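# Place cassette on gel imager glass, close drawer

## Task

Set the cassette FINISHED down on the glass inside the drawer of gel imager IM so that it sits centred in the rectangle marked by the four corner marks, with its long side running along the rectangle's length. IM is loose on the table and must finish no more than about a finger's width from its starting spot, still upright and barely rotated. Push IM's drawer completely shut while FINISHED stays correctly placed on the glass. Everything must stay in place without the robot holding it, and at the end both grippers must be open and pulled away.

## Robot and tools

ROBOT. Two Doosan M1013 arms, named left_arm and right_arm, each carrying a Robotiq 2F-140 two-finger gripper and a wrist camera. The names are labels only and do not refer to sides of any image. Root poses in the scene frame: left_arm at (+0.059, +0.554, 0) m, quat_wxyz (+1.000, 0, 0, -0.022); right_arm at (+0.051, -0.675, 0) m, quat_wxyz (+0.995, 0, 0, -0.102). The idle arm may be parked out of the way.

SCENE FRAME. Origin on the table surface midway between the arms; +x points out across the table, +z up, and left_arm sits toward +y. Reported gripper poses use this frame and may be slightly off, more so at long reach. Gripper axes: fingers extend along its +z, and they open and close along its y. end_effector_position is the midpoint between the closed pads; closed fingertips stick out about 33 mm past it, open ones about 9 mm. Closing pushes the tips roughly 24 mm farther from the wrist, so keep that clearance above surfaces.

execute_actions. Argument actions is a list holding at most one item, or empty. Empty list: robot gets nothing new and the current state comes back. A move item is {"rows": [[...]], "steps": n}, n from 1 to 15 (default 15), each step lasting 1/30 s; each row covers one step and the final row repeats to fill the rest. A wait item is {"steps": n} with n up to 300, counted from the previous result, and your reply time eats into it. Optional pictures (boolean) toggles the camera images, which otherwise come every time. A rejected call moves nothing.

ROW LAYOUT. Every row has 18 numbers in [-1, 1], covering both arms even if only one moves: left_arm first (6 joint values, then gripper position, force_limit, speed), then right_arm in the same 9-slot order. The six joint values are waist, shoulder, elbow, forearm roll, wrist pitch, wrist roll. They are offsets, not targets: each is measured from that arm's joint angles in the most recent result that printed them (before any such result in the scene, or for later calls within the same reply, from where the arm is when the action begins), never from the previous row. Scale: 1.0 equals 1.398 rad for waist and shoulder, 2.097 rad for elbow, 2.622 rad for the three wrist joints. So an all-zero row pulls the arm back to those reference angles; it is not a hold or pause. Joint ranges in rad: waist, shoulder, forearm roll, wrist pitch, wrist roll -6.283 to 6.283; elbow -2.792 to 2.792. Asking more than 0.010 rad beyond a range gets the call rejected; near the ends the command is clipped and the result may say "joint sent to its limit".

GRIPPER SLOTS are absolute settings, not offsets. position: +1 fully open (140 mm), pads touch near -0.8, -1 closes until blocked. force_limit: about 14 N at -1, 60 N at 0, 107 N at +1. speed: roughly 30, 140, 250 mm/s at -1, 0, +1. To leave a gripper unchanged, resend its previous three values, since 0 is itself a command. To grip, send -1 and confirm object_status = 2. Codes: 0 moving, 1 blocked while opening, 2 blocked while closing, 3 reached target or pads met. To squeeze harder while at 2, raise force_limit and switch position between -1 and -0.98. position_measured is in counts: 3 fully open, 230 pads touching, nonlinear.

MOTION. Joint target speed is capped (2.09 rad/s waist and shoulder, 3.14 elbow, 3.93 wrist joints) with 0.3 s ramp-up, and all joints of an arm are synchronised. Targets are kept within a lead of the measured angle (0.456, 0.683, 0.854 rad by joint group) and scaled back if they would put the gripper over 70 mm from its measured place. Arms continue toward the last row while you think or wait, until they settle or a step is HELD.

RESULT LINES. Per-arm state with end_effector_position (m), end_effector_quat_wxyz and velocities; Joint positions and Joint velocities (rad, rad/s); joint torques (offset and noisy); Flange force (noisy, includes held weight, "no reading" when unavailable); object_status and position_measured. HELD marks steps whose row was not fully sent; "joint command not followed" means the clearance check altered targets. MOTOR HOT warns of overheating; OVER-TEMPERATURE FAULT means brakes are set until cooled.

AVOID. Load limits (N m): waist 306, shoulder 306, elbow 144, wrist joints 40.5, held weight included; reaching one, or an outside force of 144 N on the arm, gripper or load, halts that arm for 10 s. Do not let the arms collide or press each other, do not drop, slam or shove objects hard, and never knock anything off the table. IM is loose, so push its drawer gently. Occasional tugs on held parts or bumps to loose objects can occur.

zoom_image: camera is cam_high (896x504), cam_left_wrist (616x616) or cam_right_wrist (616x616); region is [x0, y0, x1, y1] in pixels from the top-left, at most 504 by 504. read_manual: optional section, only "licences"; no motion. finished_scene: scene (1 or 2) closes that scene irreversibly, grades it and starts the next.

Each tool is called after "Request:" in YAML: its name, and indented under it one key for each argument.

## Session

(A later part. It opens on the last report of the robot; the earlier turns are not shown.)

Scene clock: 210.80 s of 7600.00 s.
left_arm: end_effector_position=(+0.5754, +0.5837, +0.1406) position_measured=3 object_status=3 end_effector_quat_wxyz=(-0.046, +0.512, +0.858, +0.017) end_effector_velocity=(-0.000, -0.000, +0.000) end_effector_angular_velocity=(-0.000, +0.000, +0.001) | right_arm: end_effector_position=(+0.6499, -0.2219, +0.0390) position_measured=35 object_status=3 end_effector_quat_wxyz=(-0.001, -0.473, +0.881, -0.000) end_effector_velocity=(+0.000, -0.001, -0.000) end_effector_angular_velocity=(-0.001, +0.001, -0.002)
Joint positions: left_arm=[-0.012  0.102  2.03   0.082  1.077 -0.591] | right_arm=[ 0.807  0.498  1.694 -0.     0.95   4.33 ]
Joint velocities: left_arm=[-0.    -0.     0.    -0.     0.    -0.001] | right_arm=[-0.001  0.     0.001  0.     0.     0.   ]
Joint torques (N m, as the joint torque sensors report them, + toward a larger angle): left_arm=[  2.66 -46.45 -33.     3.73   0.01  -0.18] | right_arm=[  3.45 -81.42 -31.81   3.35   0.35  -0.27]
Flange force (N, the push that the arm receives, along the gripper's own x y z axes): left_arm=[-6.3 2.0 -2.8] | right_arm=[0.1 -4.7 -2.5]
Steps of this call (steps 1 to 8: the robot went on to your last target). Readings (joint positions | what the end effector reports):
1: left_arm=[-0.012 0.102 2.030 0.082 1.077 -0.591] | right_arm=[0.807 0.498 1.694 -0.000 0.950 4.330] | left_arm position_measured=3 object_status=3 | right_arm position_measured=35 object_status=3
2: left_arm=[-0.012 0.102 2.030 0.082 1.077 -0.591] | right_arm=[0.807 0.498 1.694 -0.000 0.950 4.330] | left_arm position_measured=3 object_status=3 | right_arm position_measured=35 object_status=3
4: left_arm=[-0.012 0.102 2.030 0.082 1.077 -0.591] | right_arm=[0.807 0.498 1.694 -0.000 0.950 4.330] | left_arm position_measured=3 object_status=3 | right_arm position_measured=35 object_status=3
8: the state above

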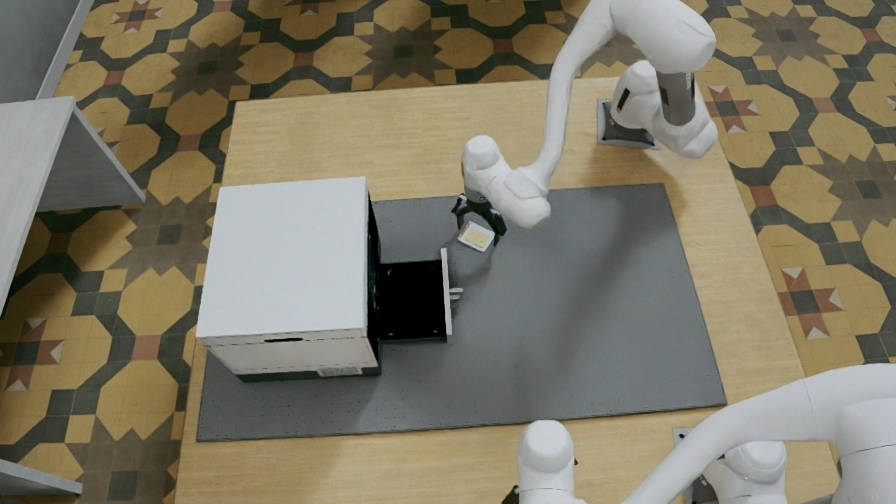

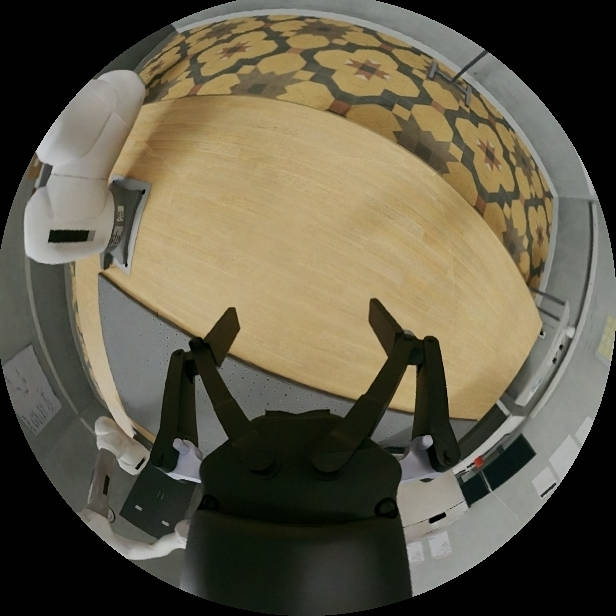

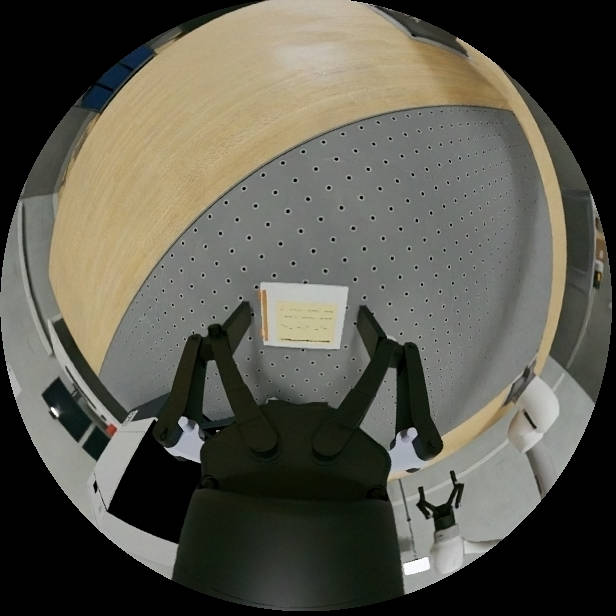

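Request:
execute_actions:
  actions:
    - {"rows": [[0,0,0,0,0,0,1,0,0, 0,0,0,0,0,0,-1,-0.1,-0.6]], "steps": 15}
  pictures: false

Request:
execute_actions:
  actions:
    - {"steps": 15}

Request:
zoom_image:
  camera: "cam_right_wrist"
  region: [200, 210, 410, 400]

Scene clock: 213.53 s of 7600.00 s.
left_arm: end_effector_position=(+0.5754, +0.5837, +0.1406) position_measured=3 object_status=3 end_effector_quat_wxyz=(-0.046, +0.512, +0.858, +0.017) end_effector_velocity=(+0.001, -0.001, +0.001) end_effector_angular_velocity=(-0.000, -0.001, -0.003) | right_arm: end_effector_position=(+0.6499, -0.2219, +0.0390) position_measured=87 object_status=0 end_effector_quat_wxyz=(-0.001, -0.473, +0.881, -0.000) end_effector_velocity=(+0.002, +0.001, +0.002) end_effector_angular_velocity=(+0.002, -0.004, +0.001)
Joint positions: left_arm=[-0.012  0.102  2.03   0.082  1.077 -0.591] | right_arm=[ 0.807  0.498  1.694 -0.     0.95   4.33 ]
Joint velocities: left_arm=[-0.002 -0.001 -0.001 -0.    -0.     0.001] | right_arm=[-0.    -0.002 -0.002 -0.    -0.    -0.001]
Joint torques (N m, as the joint torque sensors report them, + toward a larger angle): left_arm=[  3.45 -46.6  -32.66   3.79   0.    -0.26] | right_arm=[  4.33 -52.56 -21.31   3.48  -2.73  -0.34]
Flange force (N, the push that the arm receives, along the gripper's own x y z axes): left_arm=[-7.9 1.7 -3.3] | right_arm=[11.7 -1.8 -41.0]
Steps of this call (steps 1 to 15: the robot went on to your last target; steps 16 to 67: nothing new was sent; steps 68 to 82: all 15 steps of this action). Readings (joint positions | what the end effector reports):
68: left_arm=[-0.012 0.102 2.030 0.082 1.077 -0.591] | right_arm=[0.807 0.498 1.694 -0.000 0.950 4.330] | left_arm position_measured=3 object_status=3 | right_arm position_measured=35 object_status=0
69: left_arm=[-0.012 0.102 2.030 0.082 1.077 -0.591] | right_arm=[0.807 0.498 1.694 -0.000 0.950 4.330] | left_arm position_measured=3 object_status=3 | right_arm position_measured=36 object_status=0
71: left_arm=[-0.012 0.102 2.030 0.082 1.077 -0.591] | right_arm=[0.807 0.498 1.694 -0.000 0.950 4.330] | left_arm position_measured=3 object_status=3 | right_arm position_measured=44 object_status=0
75: left_arm=[-0.012 0.102 2.030 0.082 1.077 -0.591] | right_arm=[0.807 0.498 1.694 -0.000 0.950 4.330] | left_arm position_measured=3 object_status=3 | right_arm position_measured=60 object_status=0
82: the state above

Scene clock: 214.03 s of 7600.00 s.
left_arm: end_effector_position=(+0.5754, +0.5837, +0.1406) position_measured=3 object_status=3 end_effector_quat_wxyz=(-0.046, +0.512, +0.858, +0.017) end_effector_velocity=(+0.000, +0.001, +0.000) end_effector_angular_velocity=(-0.001, -0.000, +0.001) | right_arm: end_effector_position=(+0.6499, -0.2219, +0.0390) position_measured=87 object_status=2 end_effector_quat_wxyz=(-0.001, -0.473, +0.881, -0.000) end_effector_velocity=(+0.000, +0.000, -0.000) end_effector_angular_velocity=(-0.000, +0.000, +0.001)
Joint positions: left_arm=[-0.012  0.102  2.03   0.082  1.077 -0.591] | right_arm=[ 0.807  0.498  1.694 -0.     0.95   4.33 ]
Joint velocities: left_arm=[ 0.003 -0.    -0.    -0.001  0.     0.002] | right_arm=[ 0.     0.001 -0.    -0.     0.    -0.   ]
Joint torques (N m, as the joint torque sensors report them, + toward a larger angle): left_arm=[  3.18 -47.06 -32.78   3.79  -0.06  -0.29] | right_arm=[  4.31 -52.55 -20.58   3.47  -3.    -0.34]
Flange force (N, the push that the arm receives, along the gripper's own x y z axes): left_arm=[-7.0 2.7 -2.7] | right_arm=[10.6 -2.1 -42.4]
Steps of this call (steps 1 to 15: the robot went on to your last target). Readings (joint positions | what the end effector reports):
1: left_arm=[-0.012 0.102 2.030 0.082 1.077 -0.591] | right_arm=[0.807 0.498 1.694 -0.000 0.950 4.330] | left_arm position_measured=3 object_status=3 | right_arm position_measured=87 object_status=0
2: left_arm=[-0.012 0.102 2.030 0.082 1.077 -0.591] | right_arm=[0.807 0.498 1.694 -0.000 0.950 4.330] | left_arm position_measured=3 object_status=3 | right_arm position_measured=87 object_status=0
4: left_arm=[-0.012 0.102 2.030 0.082 1.077 -0.591] | right_arm=[0.807 0.498 1.694 -0.000 0.950 4.330] | left_arm position_measured=3 object_status=3 | right_arm position_measured=87 object_status=0
8: left_arm=[-0.012 0.102 2.030 0.082 1.077 -0.591] | right_arm=[0.807 0.498 1.694 -0.000 0.950 4.330] | left_arm position_measured=3 object_status=3 | right_arm position_measured=87 object_status=2
15: the state above
All arms were judged still, so your last target was given up. Only a new action makes them travel on or press farther. Fingers that are still opening or closing keep moving.

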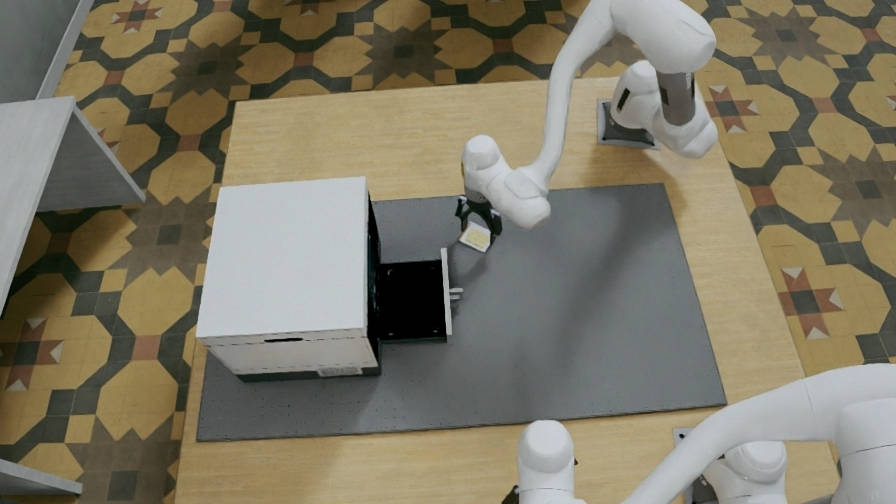

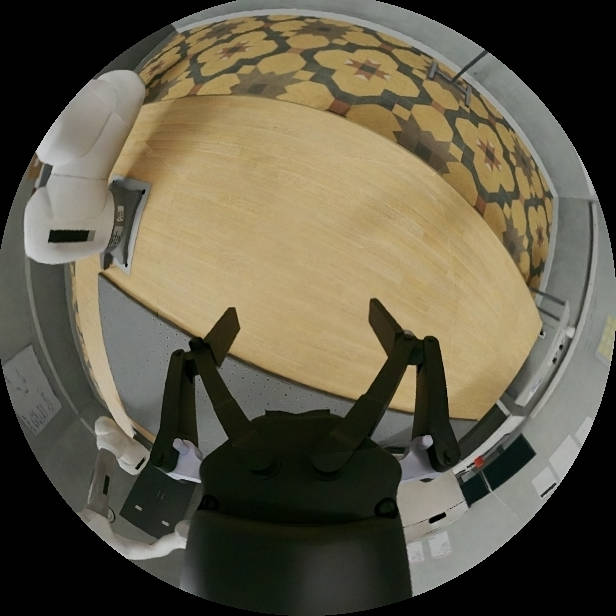

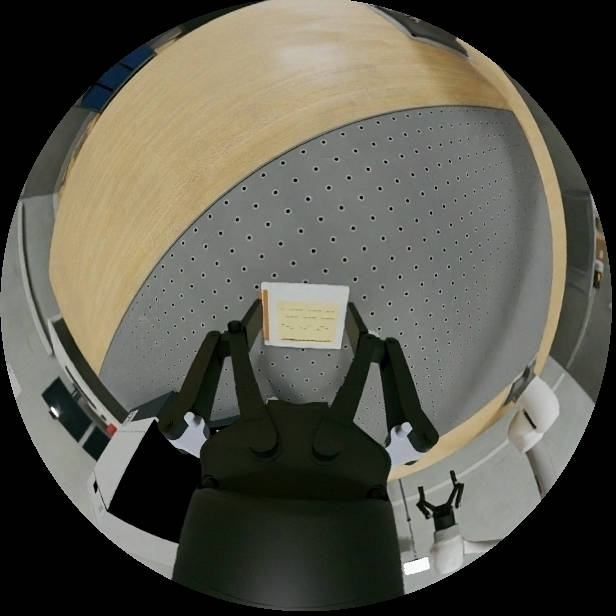

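Region (200, 210, 410, 400) of cam_right_wrist's 616x616 image, scaled by 2.400, with more detail than that image has; it fills the top 456 rows of this view, and the rest is white.

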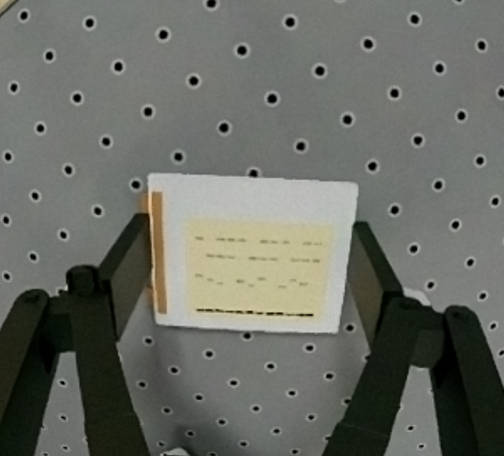

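Request:
execute_actions:
  actions:
    - {"rows": [[0,0,0,0,0,0,1,0,0, 0,-0.004,-0.0022,0,0.0039,0,-1,-0.1,-0.6],[0,0,0,0,0,0,1,0,0, 0,-0.01,-0.0056,0,0.0098,0,-1,-0.1,-0.6],[0,0,0,0,0,0,1,0,0, 0,-0.02,-0.012,0,0.0203,0,-1,-0.1,-0.6],[0,0,0,0,0,0,1,0,0, 0,-0.035,-0.022,0,0.0363,0,-1,-0.1,-0.6],[0,0,0,0,0,0,1,0,0, 0,-0.055,-0.0365,0,0.0585,0,-1,-0.1,-0.6],[0,0,0,0,0,0,1,0,0, 0,-0.07479,-0.05143,0,0.08101,0,-1,-0.1,-0.6]], "steps": 15}
  pictures: false

Request:
execute_actions:
  actions:
    - {"steps": 6}
  pictures: false

Request:
execute_actions:
  actions:
    - {"rows": [[0,0,0,0,0,0,1,0,0, 0.04534,0.40396,-0.42487,0,0.12441,0.39954,-1,-0.1,-0.6]], "steps": 15}
  pictures: false

Request:
execute_actions:
  actions:
    - {"steps": 35}

Request:
zoom_image:
  camera: "cam_right_wrist"
  region: [170, 190, 440, 420]

Scene clock: 226.27 s of 7600.00 s.
left_arm: end_effector_position=(+0.5754, +0.5837, +0.1406) position_measured=3 object_status=3 end_effector_quat_wxyz=(-0.046, +0.512, +0.858, +0.017) end_effector_velocity=(-0.001, +0.000, -0.001) end_effector_angular_velocity=(-0.000, +0.002, -0.002) | right_arm: end_effector_position=(+0.6498, -0.2219, +0.1694) position_measured=88 object_status=2 end_effector_quat_wxyz=(-0.001, -0.473, +0.881, -0.000) end_effector_velocity=(+0.001, +0.001, +0.009) end_effector_angular_velocity=(+0.001, -0.002, -0.001)
Joint positions: left_arm=[-0.012  0.102  2.03   0.082  1.077 -0.591] | right_arm=[ 0.807  0.394  1.587 -0.     1.162  4.33 ]
Joint velocities: left_arm=[ 0.     0.     0.002 -0.    -0.     0.002] | right_arm=[ 0.    -0.005 -0.011 -0.     0.013  0.001]
Joint torques (N m, as the joint torque sensors report them, + toward a larger angle): left_arm=[  2.93 -45.02 -33.07   3.78  -0.01  -0.25] | right_arm=[  3.73 -76.76 -34.95   3.82   0.06  -0.21]
Flange force (N, the push that the arm receives, along the gripper's own x y z axes): left_arm=[-5.1 -0.2 -3.7] | right_arm=[-3.1 -6.1 -4.5]
Steps of this call (steps 1 to 90: nothing new was sent; then 8.73 s passed at rest; steps 91 to 105: all 15 steps of this action). Readings (joint positions | what the end effector reports):
91: left_arm=[-0.012 0.102 2.030 0.082 1.077 -0.591] | right_arm=[0.807 0.498 1.694 -0.000 0.950 4.330] | left_arm position_measured=3 object_status=3 | right_arm position_measured=87 object_status=2
92: left_arm=[-0.012 0.102 2.030 0.082 1.077 -0.591] | right_arm=[0.807 0.497 1.693 -0.000 0.953 4.330] | left_arm position_measured=3 object_status=3 | right_arm position_measured=87 object_status=2
94: left_arm=[-0.012 0.102 2.030 0.082 1.077 -0.591] | right_arm=[0.807 0.486 1.684 -0.000 0.974 4.330] | left_arm position_measured=3 object_status=3 | right_arm position_measured=88 object_status=2
98: left_arm=[-0.012 0.102 2.030 0.082 1.077 -0.591] | right_arm=[0.807 0.436 1.632 -0.000 1.075 4.330] | left_arm position_measured=3 object_status=3 | right_arm position_measured=88 object_status=2
105: the state above

Scene clock: 226.47 s of 7600.00 s.
left_arm: end_effector_position=(+0.5754, +0.5837, +0.1406) position_measured=3 object_status=3 end_effector_quat_wxyz=(-0.046, +0.512, +0.858, +0.017) end_effector_velocity=(-0.000, +0.000, +0.000) end_effector_angular_velocity=(-0.000, -0.000, +0.001) | right_arm: end_effector_position=(+0.6498, -0.2219, +0.1700) position_measured=88 object_status=2 end_effector_quat_wxyz=(-0.001, -0.473, +0.881, -0.000) end_effector_velocity=(+0.001, +0.000, +0.001) end_effector_angular_velocity=(+0.001, -0.001, -0.001)
Joint positions: left_arm=[-0.012  0.102  2.03   0.082  1.077 -0.591] | right_arm=[ 0.807  0.394  1.586 -0.     1.163  4.33 ]
Joint velocities: left_arm=[ 0.    -0.001  0.    -0.     0.    -0.001] | right_arm=[-0.    -0.001 -0.001  0.     0.001  0.001]
Joint torques (N m, as the joint torque sensors report them, + toward a larger angle): left_arm=[  2.85 -46.55 -33.02   3.89  -0.03  -0.12] | right_arm=[  3.67 -76.45 -36.17   3.7    0.2   -0.23]
Flange force (N, the push that the arm receives, along the gripper's own x y z axes): left_arm=[-6.5 1.6 -2.6] | right_arm=[-0.5 -5.1 -2.8]
Steps of this call (steps 1 to 6: the robot went on to your last target). Readings (joint positions | what the end effector reports):
1: left_arm=[-0.012 0.102 2.030 0.082 1.077 -0.591] | right_arm=[0.807 0.394 1.587 -0.000 1.162 4.330] | left_arm position_measured=3 object_status=3 | right_arm position_measured=88 object_status=2
2: left_arm=[-0.012 0.102 2.030 0.082 1.077 -0.591] | right_arm=[0.807 0.394 1.587 -0.000 1.162 4.330] | left_arm position_measured=3 object_status=3 | right_arm position_measured=88 object_status=2
4: left_arm=[-0.012 0.102 2.030 0.082 1.077 -0.591] | right_arm=[0.807 0.394 1.586 -0.000 1.163 4.330] | left_arm position_measured=3 object_status=3 | right_arm position_measured=88 object_status=2
6: the state above

Scene clock: 226.97 s of 7600.00 s.
left_arm: end_effector_position=(+0.5754, +0.5837, +0.1406) position_measured=3 object_status=3 end_effector_quat_wxyz=(-0.046, +0.512, +0.858, +0.017) end_effector_velocity=(-0.000, +0.000, -0.000) end_effector_angular_velocity=(-0.000, +0.000, -0.002) | right_arm: end_effector_position=(+0.7817, -0.0912, +0.1610) position_measured=88 object_status=2 end_effector_quat_wxyz=(-0.008, -0.226, +0.974, -0.004) end_effector_velocity=(+0.294, +0.308, -0.051) end_effector_angular_velocity=(+0.008, -0.051, -1.261)
Joint positions: left_arm=[-0.012  0.102  2.03   0.082  1.077 -0.591] | right_arm=[ 0.842  0.697  1.116 -0.     1.346  4.895]
Joint velocities: left_arm=[ 0.     0.     0.     0.    -0.001  0.003] | right_arm=[ 0.078  0.731 -1.174 -0.     0.398  1.339]
Joint torques (N m, as the joint torque sensors report them, + toward a larger angle): left_arm=[  2.85 -46.62 -33.18   3.85   0.08  -0.3 ] | right_arm=[   3.06 -103.45  -37.24    3.92    0.38   -0.49]
Flange force (N, the push that the arm receives, along the gripper's own x y z axes): left_arm=[-6.0 1.6 -2.3] | right_arm=[-6.1 -0.3 -1.6]
Steps of this call (steps 1 to 15: all 15 steps of this action). Readings (joint positions | what the end effector reports):
1: left_arm=[-0.012 0.102 2.030 0.082 1.077 -0.591] | right_arm=[0.807 0.394 1.586 -0.000 1.163 4.330] | left_arm position_measured=3 object_status=3 | right_arm position_measured=88 object_status=2
2: left_arm=[-0.012 0.102 2.030 0.082 1.077 -0.591] | right_arm=[0.807 0.397 1.581 -0.000 1.165 4.337] | left_arm position_measured=3 object_status=3 | right_arm position_measured=88 object_status=2
4: left_arm=[-0.012 0.102 2.030 0.082 1.077 -0.591] | right_arm=[0.811 0.427 1.536 -0.000 1.187 4.393] | left_arm position_measured=3 object_status=3 | right_arm position_measured=88 object_status=2
8: left_arm=[-0.012 0.102 2.030 0.082 1.077 -0.591] | right_arm=[0.825 0.530 1.381 -0.000 1.254 4.587] | left_arm position_measured=3 object_status=3 | right_arm position_measured=88 object_status=2
15: the state above

Scene clock: 228.13 s of 7600.00 s.
left_arm: end_effector_position=(+0.5754, +0.5837, +0.1406) position_measured=3 object_status=3 end_effector_quat_wxyz=(-0.046, +0.512, +0.858, +0.017) end_effector_velocity=(-0.000, -0.002, +0.000) end_effector_angular_velocity=(-0.001, -0.000, -0.002) | right_arm: end_effector_position=(+0.8667, +0.0089, +0.1298) position_measured=88 object_status=2 end_effector_quat_wxyz=(-0.000, -0.000, +1.000, -0.000) end_effector_velocity=(+0.001, -0.000, +0.001) end_effector_angular_velocity=(+0.001, -0.001, -0.001)
Joint positions: left_arm=[-0.012  0.102  2.03   0.082  1.077 -0.591] | right_arm=[ 0.87   0.959  0.695 -0.     1.489  5.377]
Joint velocities: left_arm=[-0.003 -0.001  0.    -0.001 -0.     0.   ] | right_arm=[-0.001 -0.    -0.002  0.     0.     0.   ]
Joint torques (N m, as the joint torque sensors report them, + toward a larger angle): left_arm=[  2.99 -46.1  -33.51   3.89   0.01   0.01] | right_arm=[   3.96 -125.6   -39.35    4.17    0.25   -0.26]
Flange force (N, the push that the arm receives, along the gripper's own x y z axes): left_arm=[-6.8 -0.1 -2.6] | right_arm=[-8.0 1.9 -3.4]
Steps of this call (steps 1 to 30: the robot went on to your last target; steps 31 to 35: nothing new was sent). Readings (joint positions | what the end effector reports):
1: left_arm=[-0.012 0.102 2.030 0.082 1.077 -0.591] | right_arm=[0.845 0.722 1.076 -0.000 1.359 4.941] | left_arm position_measured=3 object_status=3 | right_arm position_measured=88 object_status=2
2: left_arm=[-0.012 0.102 2.030 0.082 1.077 -0.591] | right_arm=[0.848 0.747 1.035 -0.000 1.373 4.988] | left_arm position_measured=3 object_status=3 | right_arm position_measured=88 object_status=2
4: left_arm=[-0.012 0.102 2.030 0.082 1.077 -0.591] | right_arm=[0.853 0.800 0.951 -0.000 1.402 5.084] | left_arm position_measured=3 object_status=3 | right_arm position_measured=88 object_status=2
8: left_arm=[-0.012 0.102 2.030 0.082 1.077 -0.591] | right_arm=[0.865 0.907 0.779 -0.000 1.460 5.281] | left_arm position_measured=3 object_status=3 | right_arm position_measured=88 object_status=2
35: the state above
All arms were judged still, so your last target was given up. Only a new action makes them travel on or press farther. Fingers that are still opening or closing keep moving.

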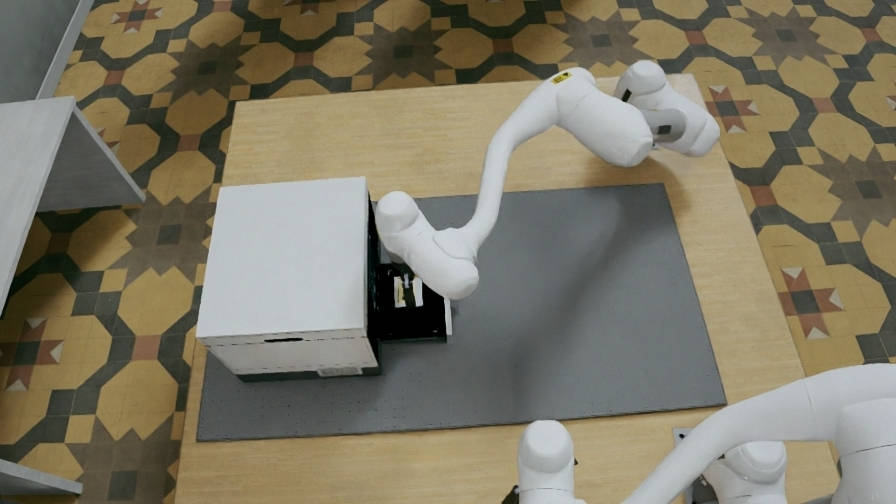

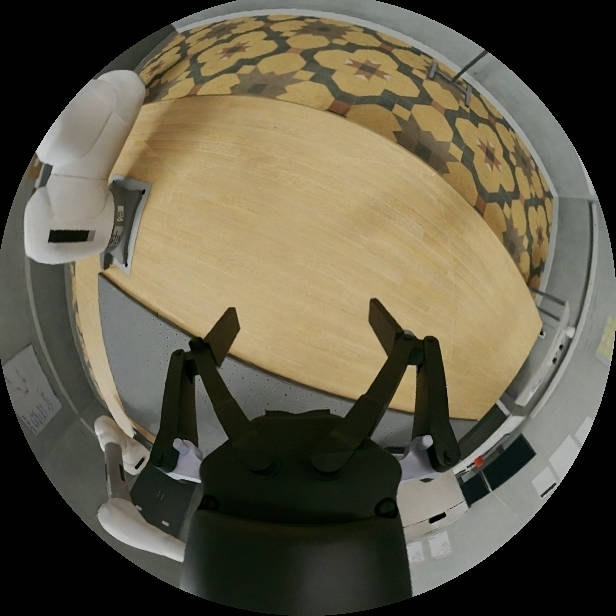

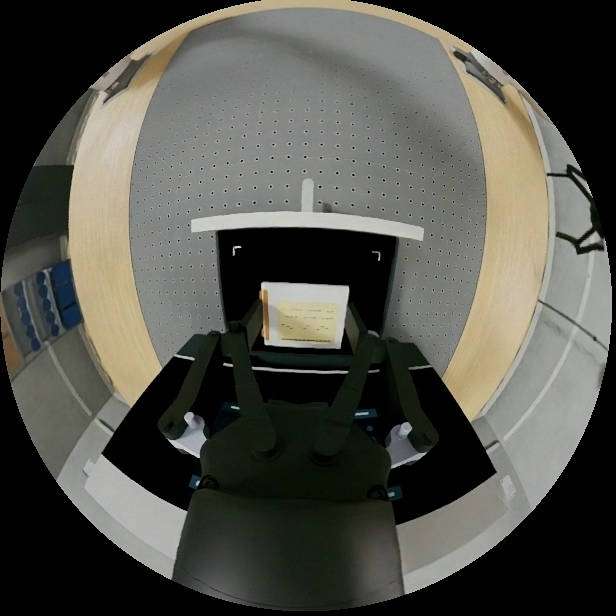

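Region (170, 190, 440, 420) of cam_right_wrist's 616x616 image, scaled by 1.867, with more detail than that image has; it fills the top 429 rows of this view, and the rest is white.

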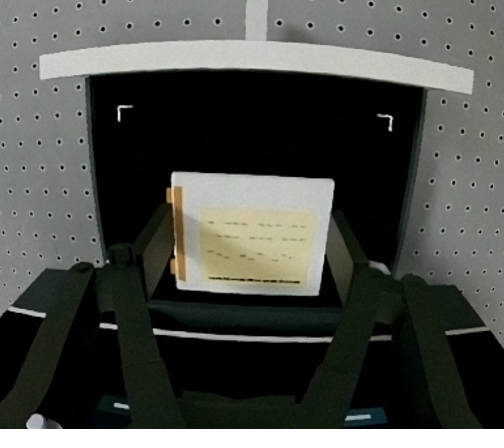

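Request:
execute_actions:
  actions:
    - {"rows": [[0,0,0,0,0,0,1,0,0, 0,0.01163,0.03155,0,-0.03144,0,-1,-0.1,-0.6]], "steps": 15}
  pictures: false

Request:
execute_actions:
  actions:
    - {"steps": 8}

Request:
zoom_image:
  camera: "cam_right_wrist"
  region: [170, 190, 440, 420]

Scene clock: 235.30 s of 7600.00 s.
left_arm: end_effector_position=(+0.5754, +0.5837, +0.1406) position_measured=3 object_status=3 end_effector_quat_wxyz=(-0.046, +0.512, +0.858, +0.017) end_effector_velocity=(+0.000, -0.001, +0.001) end_effector_angular_velocity=(-0.000, -0.001, -0.002) | right_arm: end_effector_position=(+0.8667, +0.0090, +0.0759) position_measured=88 object_status=2 end_effector_quat_wxyz=(-0.000, -0.000, +1.000, -0.000) end_effector_velocity=(+0.001, -0.001, -0.001) end_effector_angular_velocity=(+0.000, +0.002, -0.001)
Joint positions: left_arm=[-0.012  0.102  2.03   0.082  1.077 -0.591] | right_arm=[ 0.87   0.975  0.762 -0.     1.406  5.377]
Joint velocities: left_arm=[-0.002 -0.001 -0.    -0.     0.     0.001] | right_arm=[-0.002  0.001  0.     0.001 -0.    -0.001]
Joint torques (N m, as the joint torque sensors report them, + toward a larger angle): left_arm=[  3.07 -46.04 -32.6    3.75   0.04  -0.3 ] | right_arm=[   3.56 -126.41  -38.59    4.19    0.31   -0.24]
Flange force (N, the push that the arm receives, along the gripper's own x y z axes): left_arm=[-6.5 1.7 -3.7] | right_arm=[-10.3 3.6 -2.0]
Steps of this call (steps 1 to 90: nothing new was sent; then 3.67 s passed at rest; steps 91 to 105: all 15 steps of this action). Readings (joint positions | what the end effector reports):
91: left_arm=[-0.012 0.102 2.030 0.082 1.077 -0.591] | right_arm=[0.870 0.959 0.695 -0.000 1.489 5.377] | left_arm position_measured=3 object_status=3 | right_arm position_measured=88 object_status=2
92: left_arm=[-0.012 0.102 2.030 0.082 1.077 -0.591] | right_arm=[0.870 0.960 0.700 -0.000 1.482 5.377] | left_arm position_measured=3 object_status=3 | right_arm position_measured=88 object_status=2
94: left_arm=[-0.012 0.102 2.030 0.082 1.077 -0.591] | right_arm=[0.870 0.969 0.737 -0.000 1.437 5.377] | left_arm position_measured=3 object_status=3 | right_arm position_measured=88 object_status=2
98: left_arm=[-0.012 0.102 2.030 0.082 1.077 -0.591] | right_arm=[0.870 0.975 0.761 -0.000 1.407 5.377] | left_arm position_measured=3 object_status=3 | right_arm position_measured=88 object_status=2
105: the state above

Scene clock: 235.57 s of 7600.00 s.
left_arm: end_effector_position=(+0.5754, +0.5837, +0.1406) position_measured=3 object_status=3 end_effector_quat_wxyz=(-0.046, +0.512, +0.858, +0.017) end_effector_velocity=(-0.000, +0.001, +0.000) end_effector_angular_velocity=(+0.000, -0.000, +0.002) | right_arm: end_effector_position=(+0.8667, +0.0090, +0.0759) position_measured=88 object_status=2 end_effector_quat_wxyz=(-0.000, -0.000, +1.000, -0.000) end_effector_velocity=(+0.000, -0.001, -0.000) end_effector_angular_velocity=(-0.001, +0.000, -0.001)
Joint positions: left_arm=[-0.012  0.102  2.03   0.082  1.077 -0.591] | right_arm=[ 0.87   0.975  0.762 -0.     1.406  5.377]
Joint velocities: left_arm=[ 0.002 -0.001  0.     0.    -0.    -0.001] | right_arm=[-0.    -0.     0.001 -0.     0.     0.   ]
Joint torques (N m, as the joint torque sensors report them, + toward a larger angle): left_arm=[  1.77 -45.49 -33.07   3.74   0.09  -0.04] | right_arm=[   4.37 -125.54  -38.56    4.09    0.3    -0.2 ]
Flange force (N, the push that the arm receives, along the gripper's own x y z axes): left_arm=[-3.8 1.1 -3.2] | right_arm=[-8.4 2.3 -2.1]
Steps of this call (steps 1 to 8: the robot went on to your last target). Readings (joint positions | what the end effector reports):
1: left_arm=[-0.012 0.102 2.030 0.082 1.077 -0.591] | right_arm=[0.870 0.975 0.762 -0.000 1.406 5.377] | left_arm position_measured=3 object_status=3 | right_arm position_measured=88 object_status=2
2: left_arm=[-0.012 0.102 2.030 0.082 1.077 -0.591] | right_arm=[0.870 0.975 0.762 -0.000 1.406 5.377] | left_arm position_measured=3 object_status=3 | right_arm position_measured=88 object_status=2
4: left_arm=[-0.012 0.102 2.030 0.082 1.077 -0.591] | right_arm=[0.870 0.975 0.762 -0.000 1.406 5.377] | left_arm position_measured=3 object_status=3 | right_arm position_measured=88 object_status=2
8: the state above

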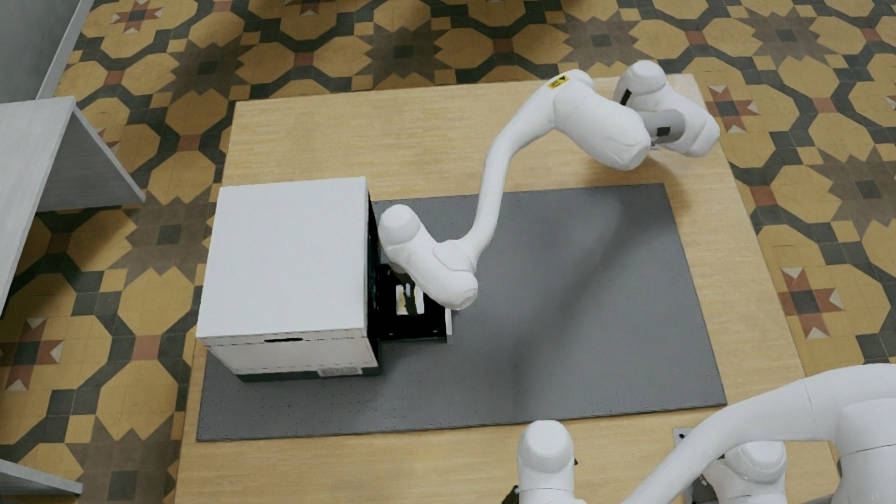

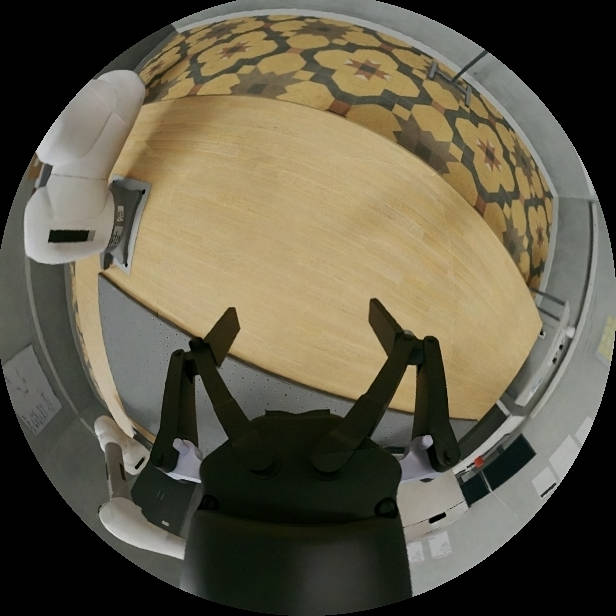

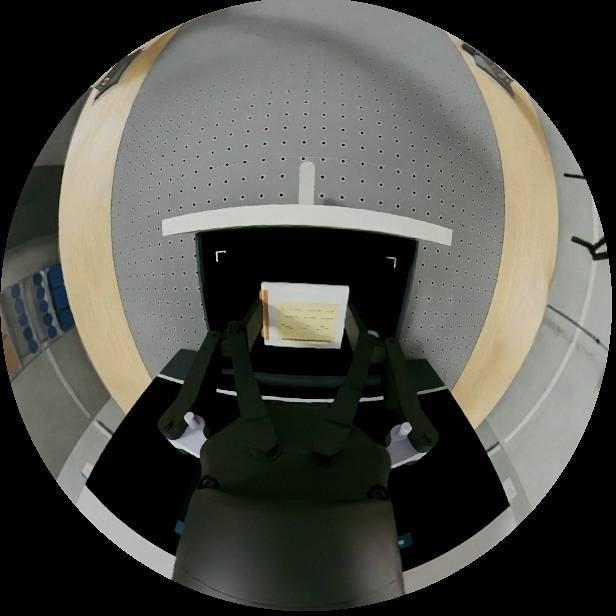

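Region (170, 190, 440, 420) of cam_right_wrist's 616x616 image, scaled by 1.867, with more detail than that image has; it fills the top 429 rows of this view, and the rest is white.

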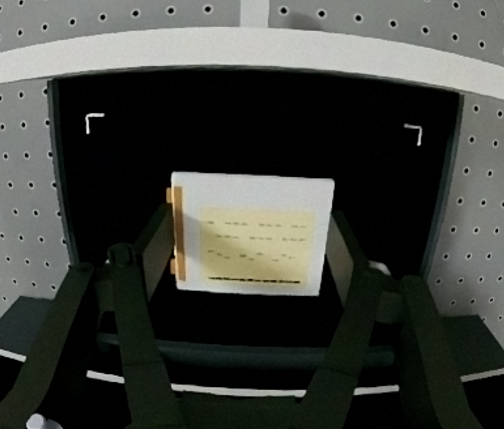

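Request:
execute_actions:
  actions:
    - {"rows": [[0,0,0,0,0,0,1,0,0, -0.00036,0.00022,0.00273,0,-0.0023,-0.00019,-1,-0.1,-0.6]], "steps": 12}
  pictures: false

Request:
execute_actions:
  actions:
    - {"rows": [[0,0,0,0,0,0,1,0,0, 0,0.00033,0.00061,0,-0.00066,0,-1,-0.1,-0.6]], "steps": 10}
  pictures: false

Scene clock: 242.53 s of 7600.00 s.
left_arm: end_effector_position=(+0.5754, +0.5837, +0.1406) position_measured=3 object_status=3 end_effector_quat_wxyz=(-0.046, +0.512, +0.858, +0.017) end_effector_velocity=(-0.001, +0.000, -0.000) end_effector_angular_velocity=(+0.000, +0.001, -0.004) | right_arm: end_effector_position=(+0.8667, +0.0083, +0.0723) position_measured=88 object_status=2 end_effector_quat_wxyz=(-0.000, -0.000, +1.000, -0.000) end_effector_velocity=(+0.001, -0.000, -0.000) end_effector_angular_velocity=(+0.000, -0.001, +0.000)
Joint positions: left_arm=[-0.012  0.102  2.03   0.082  1.077 -0.591] | right_arm=[ 0.87   0.975  0.767 -0.     1.4    5.377]
Joint velocities: left_arm=[ 0.    -0.     0.001  0.     0.     0.004] | right_arm=[-0.     0.    -0.001 -0.    -0.001 -0.001]
Joint torques (N m, as the joint torque sensors report them, + toward a larger angle): left_arm=[  3.22 -46.22 -32.93   3.83   0.02  -0.18] | right_arm=[   3.1  -126.38  -39.37    4.18    0.32   -0.16]
Flange force (N, the push that the arm receives, along the gripper's own x y z axes): left_arm=[-6.9 0.9 -3.2] | right_arm=[-6.3 1.6 -1.7]
Steps of this call (steps 1 to 15: the robot went on to your last target; steps 16 to 90: nothing new was sent; then 3.57 s passed at rest; steps 91 to 102: all 12 steps of this action). Readings (joint positions | what the end effector reports):
91: left_arm=[-0.012 0.102 2.030 0.082 1.077 -0.591] | right_arm=[0.870 0.975 0.762 -0.000 1.406 5.377] | left_arm position_measured=3 object_status=3 | right_arm position_measured=88 object_status=2
92: left_arm=[-0.012 0.102 2.030 0.082 1.077 -0.591] | right_arm=[0.870 0.975 0.764 -0.000 1.404 5.377] | left_arm position_measured=3 object_status=3 | right_arm position_measured=88 object_status=2
94: left_arm=[-0.012 0.102 2.030 0.082 1.077 -0.591] | right_arm=[0.870 0.975 0.767 -0.000 1.401 5.377] | left_arm position_measured=3 object_status=3 | right_arm position_measured=88 object_status=2
98: left_arm=[-0.012 0.102 2.030 0.082 1.077 -0.591] | right_arm=[0.870 0.975 0.767 -0.000 1.400 5.377] | left_arm position_measured=3 object_status=3 | right_arm position_measured=88 object_status=2
102: the state above

Scene clock: 242.87 s of 7600.00 s.
left_arm: end_effector_position=(+0.5754, +0.5837, +0.1406) position_measured=3 object_status=3 end_effector_quat_wxyz=(-0.046, +0.512, +0.858, +0.017) end_effector_velocity=(-0.000, +0.000, -0.000) end_effector_angular_velocity=(+0.000, -0.000, +0.001) | right_arm: end_effector_position=(+0.8667, +0.0083, +0.0712) position_measured=88 object_status=2 end_effector_quat_wxyz=(-0.000, -0.000, +1.000, -0.000) end_effector_velocity=(-0.000, +0.001, +0.000) end_effector_angular_velocity=(+0.001, -0.001, +0.001)
Joint positions: left_arm=[-0.012  0.102  2.03   0.082  1.077 -0.591] | right_arm=[ 0.87   0.976  0.768 -0.     1.399  5.377]
Joint velocities: left_arm=[ 0.    -0.     0.001  0.    -0.001 -0.   ] | right_arm=[ 0.001  0.    -0.001  0.    -0.001 -0.   ]
Joint torques (N m, as the joint torque sensors report them, + toward a larger angle): left_arm=[  2.9  -47.   -33.19   3.8   -0.01  -0.22] | right_arm=[   3.6  -117.93  -35.29    3.93   -0.05   -0.22]
Flange force (N, the push that the arm receives, along the gripper's own x y z axes): left_arm=[-6.7 2.1 -2.3] | right_arm=[-6.4 1.3 -9.2]
Steps of this call (steps 1 to 10: all 10 steps of this action). Readings (joint positions | what the end effector reports):
1: left_arm=[-0.012 0.102 2.030 0.082 1.077 -0.591] | right_arm=[0.870 0.975 0.767 -0.000 1.400 5.377] | left_arm position_measured=3 object_status=3 | right_arm position_measured=88 object_status=2
2: left_arm=[-0.012 0.102 2.030 0.082 1.077 -0.591] | right_arm=[0.870 0.975 0.768 -0.000 1.400 5.377] | left_arm position_measured=3 object_status=3 | right_arm position_measured=88 object_status=2
4: left_arm=[-0.012 0.102 2.030 0.082 1.077 -0.591] | right_arm=[0.870 0.975 0.768 -0.000 1.399 5.377] | left_arm position_measured=3 object_status=3 | right_arm position_measured=88 object_status=2
8: left_arm=[-0.012 0.102 2.030 0.082 1.077 -0.591] | right_arm=[0.870 0.976 0.768 -0.000 1.399 5.377] | left_arm position_measured=3 object_status=3 | right_arm position_measured=88 object_status=2
10: the state above

Request:
execute_actions:
  actions:
    - {"rows": [[0,0,0,0,0,0,1,0,0, 0,0,0,0,0,0,1,-0.1,-0.5]], "steps": 15}
  pictures: false

Request:
execute_actions:
  actions:
    - {"rows": [[0,0,0,0,0,0,1,0,0, 0,-0.01703,-0.07154,0,0.06629,0,1,-0.1,-0.5]], "steps": 15}
  pictures: false

Request:
execute_actions:
  actions:
    - {"steps": 10}

Request:
zoom_image:
  camera: "cam_right_wrist"
  region: [200, 200, 410, 400]

Scene clock: 248.40 s of 7600.00 s.
left_arm: end_effector_position=(+0.5754, +0.5837, +0.1406) position_measured=3 object_status=3 end_effector_quat_wxyz=(-0.046, +0.512, +0.858, +0.017) end_effector_velocity=(+0.001, +0.000, +0.001) end_effector_angular_velocity=(+0.001, -0.001, -0.001) | right_arm: end_effector_position=(+0.8666, +0.0083, +0.0711) position_measured=26 object_status=0 end_effector_quat_wxyz=(-0.000, -0.000, +1.000, -0.000) end_effector_velocity=(+0.000, +0.000, -0.000) end_effector_angular_velocity=(+0.000, -0.000, -0.000)
Joint positions: left_arm=[-0.012  0.102  2.03   0.082  1.077 -0.591] | right_arm=[ 0.87   0.976  0.769 -0.     1.399  5.377]
Joint velocities: left_arm=[ 0.     0.    -0.002  0.001  0.     0.001] | right_arm=[ 0.     0.001 -0.001 -0.     0.     0.   ]
Joint torques (N m, as the joint torque sensors report them, + toward a larger angle): left_arm=[  2.82 -46.96 -32.84   3.82   0.04  -0.29] | right_arm=[   3.28 -125.78  -38.44    4.08    0.34   -0.21]
Flange force (N, the push that the arm receives, along the gripper's own x y z axes): left_arm=[-7.0 2.7 -2.4] | right_arm=[-8.3 3.6 -2.2]
Steps of this call (steps 1 to 15: the robot went on to your last target; steps 16 to 90: nothing new was sent; then 2.03 s passed at rest; steps 91 to 105: all 15 steps of this action). Readings (joint positions | what the end effector reports):
91: left_arm=[-0.012 0.102 2.030 0.082 1.077 -0.591] | right_arm=[0.870 0.976 0.769 -0.000 1.399 5.377] | left_arm position_measured=3 object_status=3 | right_arm position_measured=88 object_status=0
92: left_arm=[-0.012 0.102 2.030 0.082 1.077 -0.591] | right_arm=[0.870 0.976 0.769 -0.000 1.399 5.377] | left_arm position_measured=3 object_status=3 | right_arm position_measured=88 object_status=0
94: left_arm=[-0.012 0.102 2.030 0.082 1.077 -0.591] | right_arm=[0.870 0.976 0.769 -0.000 1.399 5.377] | left_arm position_measured=3 object_status=3 | right_arm position_measured=76 object_status=0
98: left_arm=[-0.012 0.102 2.030 0.082 1.077 -0.591] | right_arm=[0.870 0.976 0.769 -0.000 1.399 5.377] | left_arm position_measured=3 object_status=3 | right_arm position_measured=58 object_status=0
105: the state above

Scene clock: 248.90 s of 7600.00 s.
left_arm: end_effector_position=(+0.5754, +0.5837, +0.1406) position_measured=3 object_status=3 end_effector_quat_wxyz=(-0.046, +0.512, +0.858, +0.017) end_effector_velocity=(-0.000, -0.000, -0.000) end_effector_angular_velocity=(+0.000, +0.001, -0.002) | right_arm: end_effector_position=(+0.8666, +0.0082, +0.1797) position_measured=3 object_status=3 end_effector_quat_wxyz=(-0.000, -0.000, +1.000, -0.001) end_effector_velocity=(+0.000, +0.000, +0.001) end_effector_angular_velocity=(-0.000, +0.000, +0.001)
Joint positions: left_arm=[-0.012  0.102  2.03   0.082  1.077 -0.591] | right_arm=[ 0.87   0.952  0.619 -0.     1.572  5.377]
Joint velocities: left_arm=[-0.     0.     0.001  0.     0.     0.002] | right_arm=[-0.     0.    -0.002  0.     0.002 -0.001]
Joint torques (N m, as the joint torque sensors report them, + toward a larger angle): left_arm=[  3.45 -45.7  -33.16   3.95  -0.02  -0.22] | right_arm=[   3.37 -125.76  -38.54    4.2     0.37   -0.17]
Flange force (N, the push that the arm receives, along the gripper's own x y z axes): left_arm=[-6.9 -0.1 -3.3] | right_arm=[-13.4 7.4 -4.7]
Steps of this call (steps 1 to 15: all 15 steps of this action). Readings (joint positions | what the end effector reports):
1: left_arm=[-0.012 0.102 2.030 0.082 1.077 -0.591] | right_arm=[0.870 0.976 0.768 -0.000 1.399 5.377] | left_arm position_measured=3 object_status=3 | right_arm position_measured=21 object_status=0
2: left_arm=[-0.012 0.102 2.030 0.082 1.077 -0.591] | right_arm=[0.870 0.975 0.763 -0.000 1.404 5.377] | left_arm position_measured=3 object_status=3 | right_arm position_measured=17 object_status=0
4: left_arm=[-0.012 0.102 2.030 0.082 1.077 -0.591] | right_arm=[0.870 0.969 0.721 -0.000 1.454 5.377] | left_arm position_measured=3 object_status=3 | right_arm position_measured=7 object_status=0
8: left_arm=[-0.012 0.102 2.030 0.082 1.077 -0.591] | right_arm=[0.870 0.954 0.634 -0.000 1.554 5.377] | left_arm position_measured=3 object_status=3 | right_arm position_measured=3 object_status=0
15: the state above

Scene clock: 249.23 s of 7600.00 s.
left_arm: end_effector_position=(+0.5754, +0.5837, +0.1406) position_measured=3 object_status=3 end_effector_quat_wxyz=(-0.046, +0.512, +0.858, +0.017) end_effector_velocity=(-0.001, -0.000, -0.001) end_effector_angular_velocity=(-0.000, +0.002, -0.003) | right_arm: end_effector_position=(+0.8666, +0.0083, +0.1799) position_measured=3 object_status=3 end_effector_quat_wxyz=(-0.000, -0.000, +1.000, -0.000) end_effector_velocity=(+0.000, -0.000, +0.000) end_effector_angular_velocity=(+0.000, -0.001, -0.001)
Joint positions: left_arm=[-0.012  0.102  2.03   0.082  1.077 -0.591] | right_arm=[ 0.87   0.952  0.619 -0.     1.572  5.377]
Joint velocities: left_arm=[-0.001  0.001  0.001 -0.     0.001  0.002] | right_arm=[-0.001 -0.    -0.001 -0.     0.     0.   ]
Joint torques (N m, as the joint torque sensors report them, + toward a larger angle): left_arm=[  2.23 -45.99 -33.14   3.84   0.06  -0.24] | right_arm=[   3.62 -124.62  -39.08    4.12    0.21   -0.22]
Flange force (N, the push that the arm receives, along the gripper's own x y z axes): left_arm=[-5.0 1.5 -2.8] | right_arm=[-9.8 3.4 -4.1]
Steps of this call (steps 1 to 10: the robot went on to your last target). Readings (joint positions | what the end effector reports):
1: left_arm=[-0.012 0.102 2.030 0.082 1.077 -0.591] | right_arm=[0.870 0.952 0.619 -0.000 1.572 5.377] | left_arm position_measured=3 object_status=3 | right_arm position_measured=3 object_status=3
2: left_arm=[-0.012 0.102 2.030 0.082 1.077 -0.591] | right_arm=[0.870 0.952 0.619 -0.000 1.572 5.377] | left_arm position_measured=3 object_status=3 | right_arm position_measured=3 object_status=3
4: left_arm=[-0.012 0.102 2.030 0.082 1.077 -0.591] | right_arm=[0.870 0.952 0.619 -0.000 1.572 5.377] | left_arm position_measured=3 object_status=3 | right_arm position_measured=3 object_status=3
8: left_arm=[-0.012 0.102 2.030 0.082 1.077 -0.591] | right_arm=[0.870 0.952 0.619 -0.000 1.572 5.377] | left_arm position_measured=3 object_status=3 | right_arm position_measured=3 object_status=3
10: the state above

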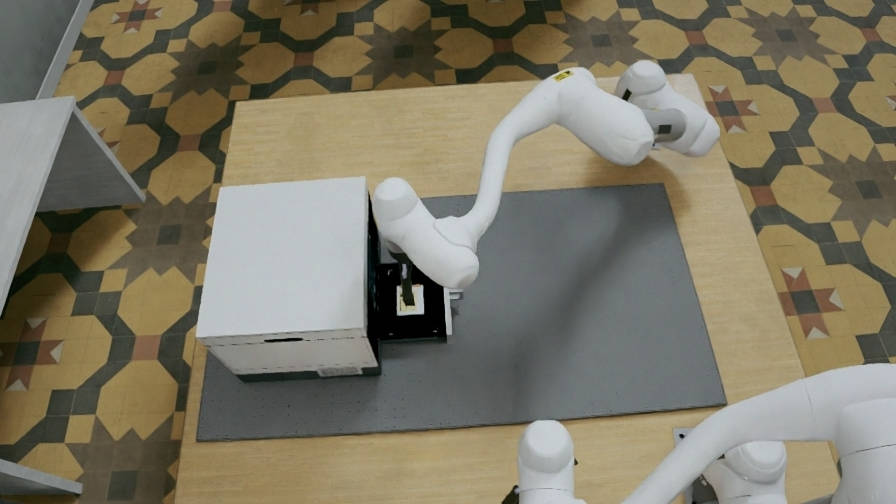

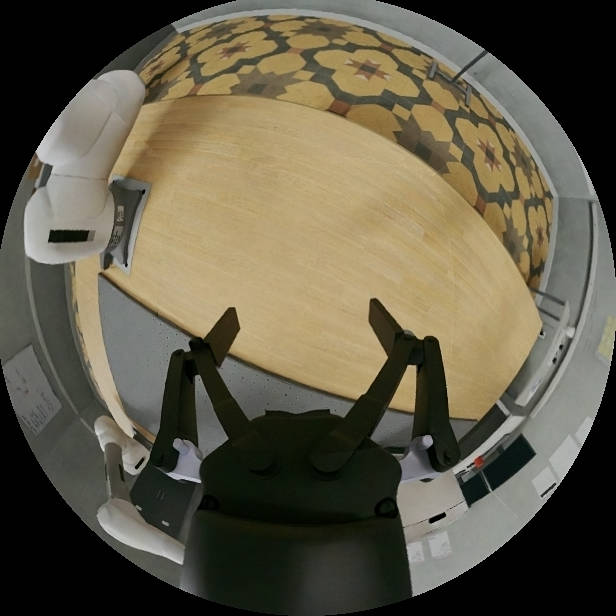

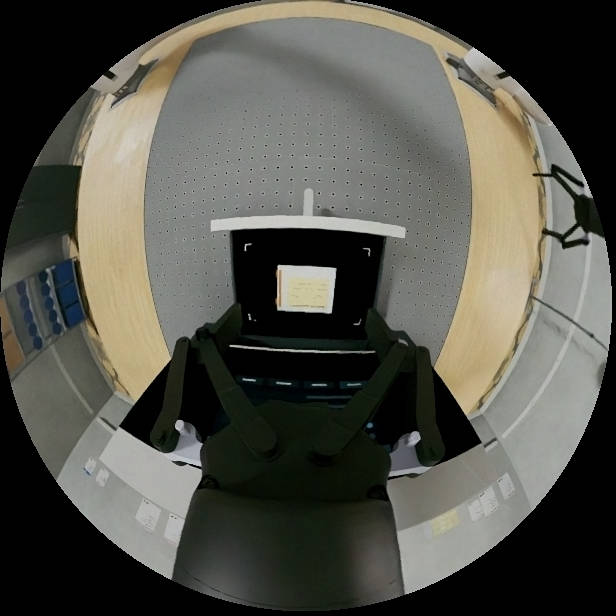

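Region (200, 200, 410, 400) of cam_right_wrist's 616x616 image, scaled by 2.400, with more detail than that image has; it fills the top 480 rows of this view, and the rest is white.

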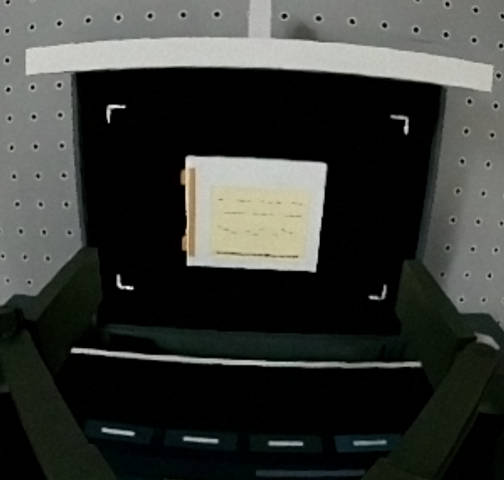

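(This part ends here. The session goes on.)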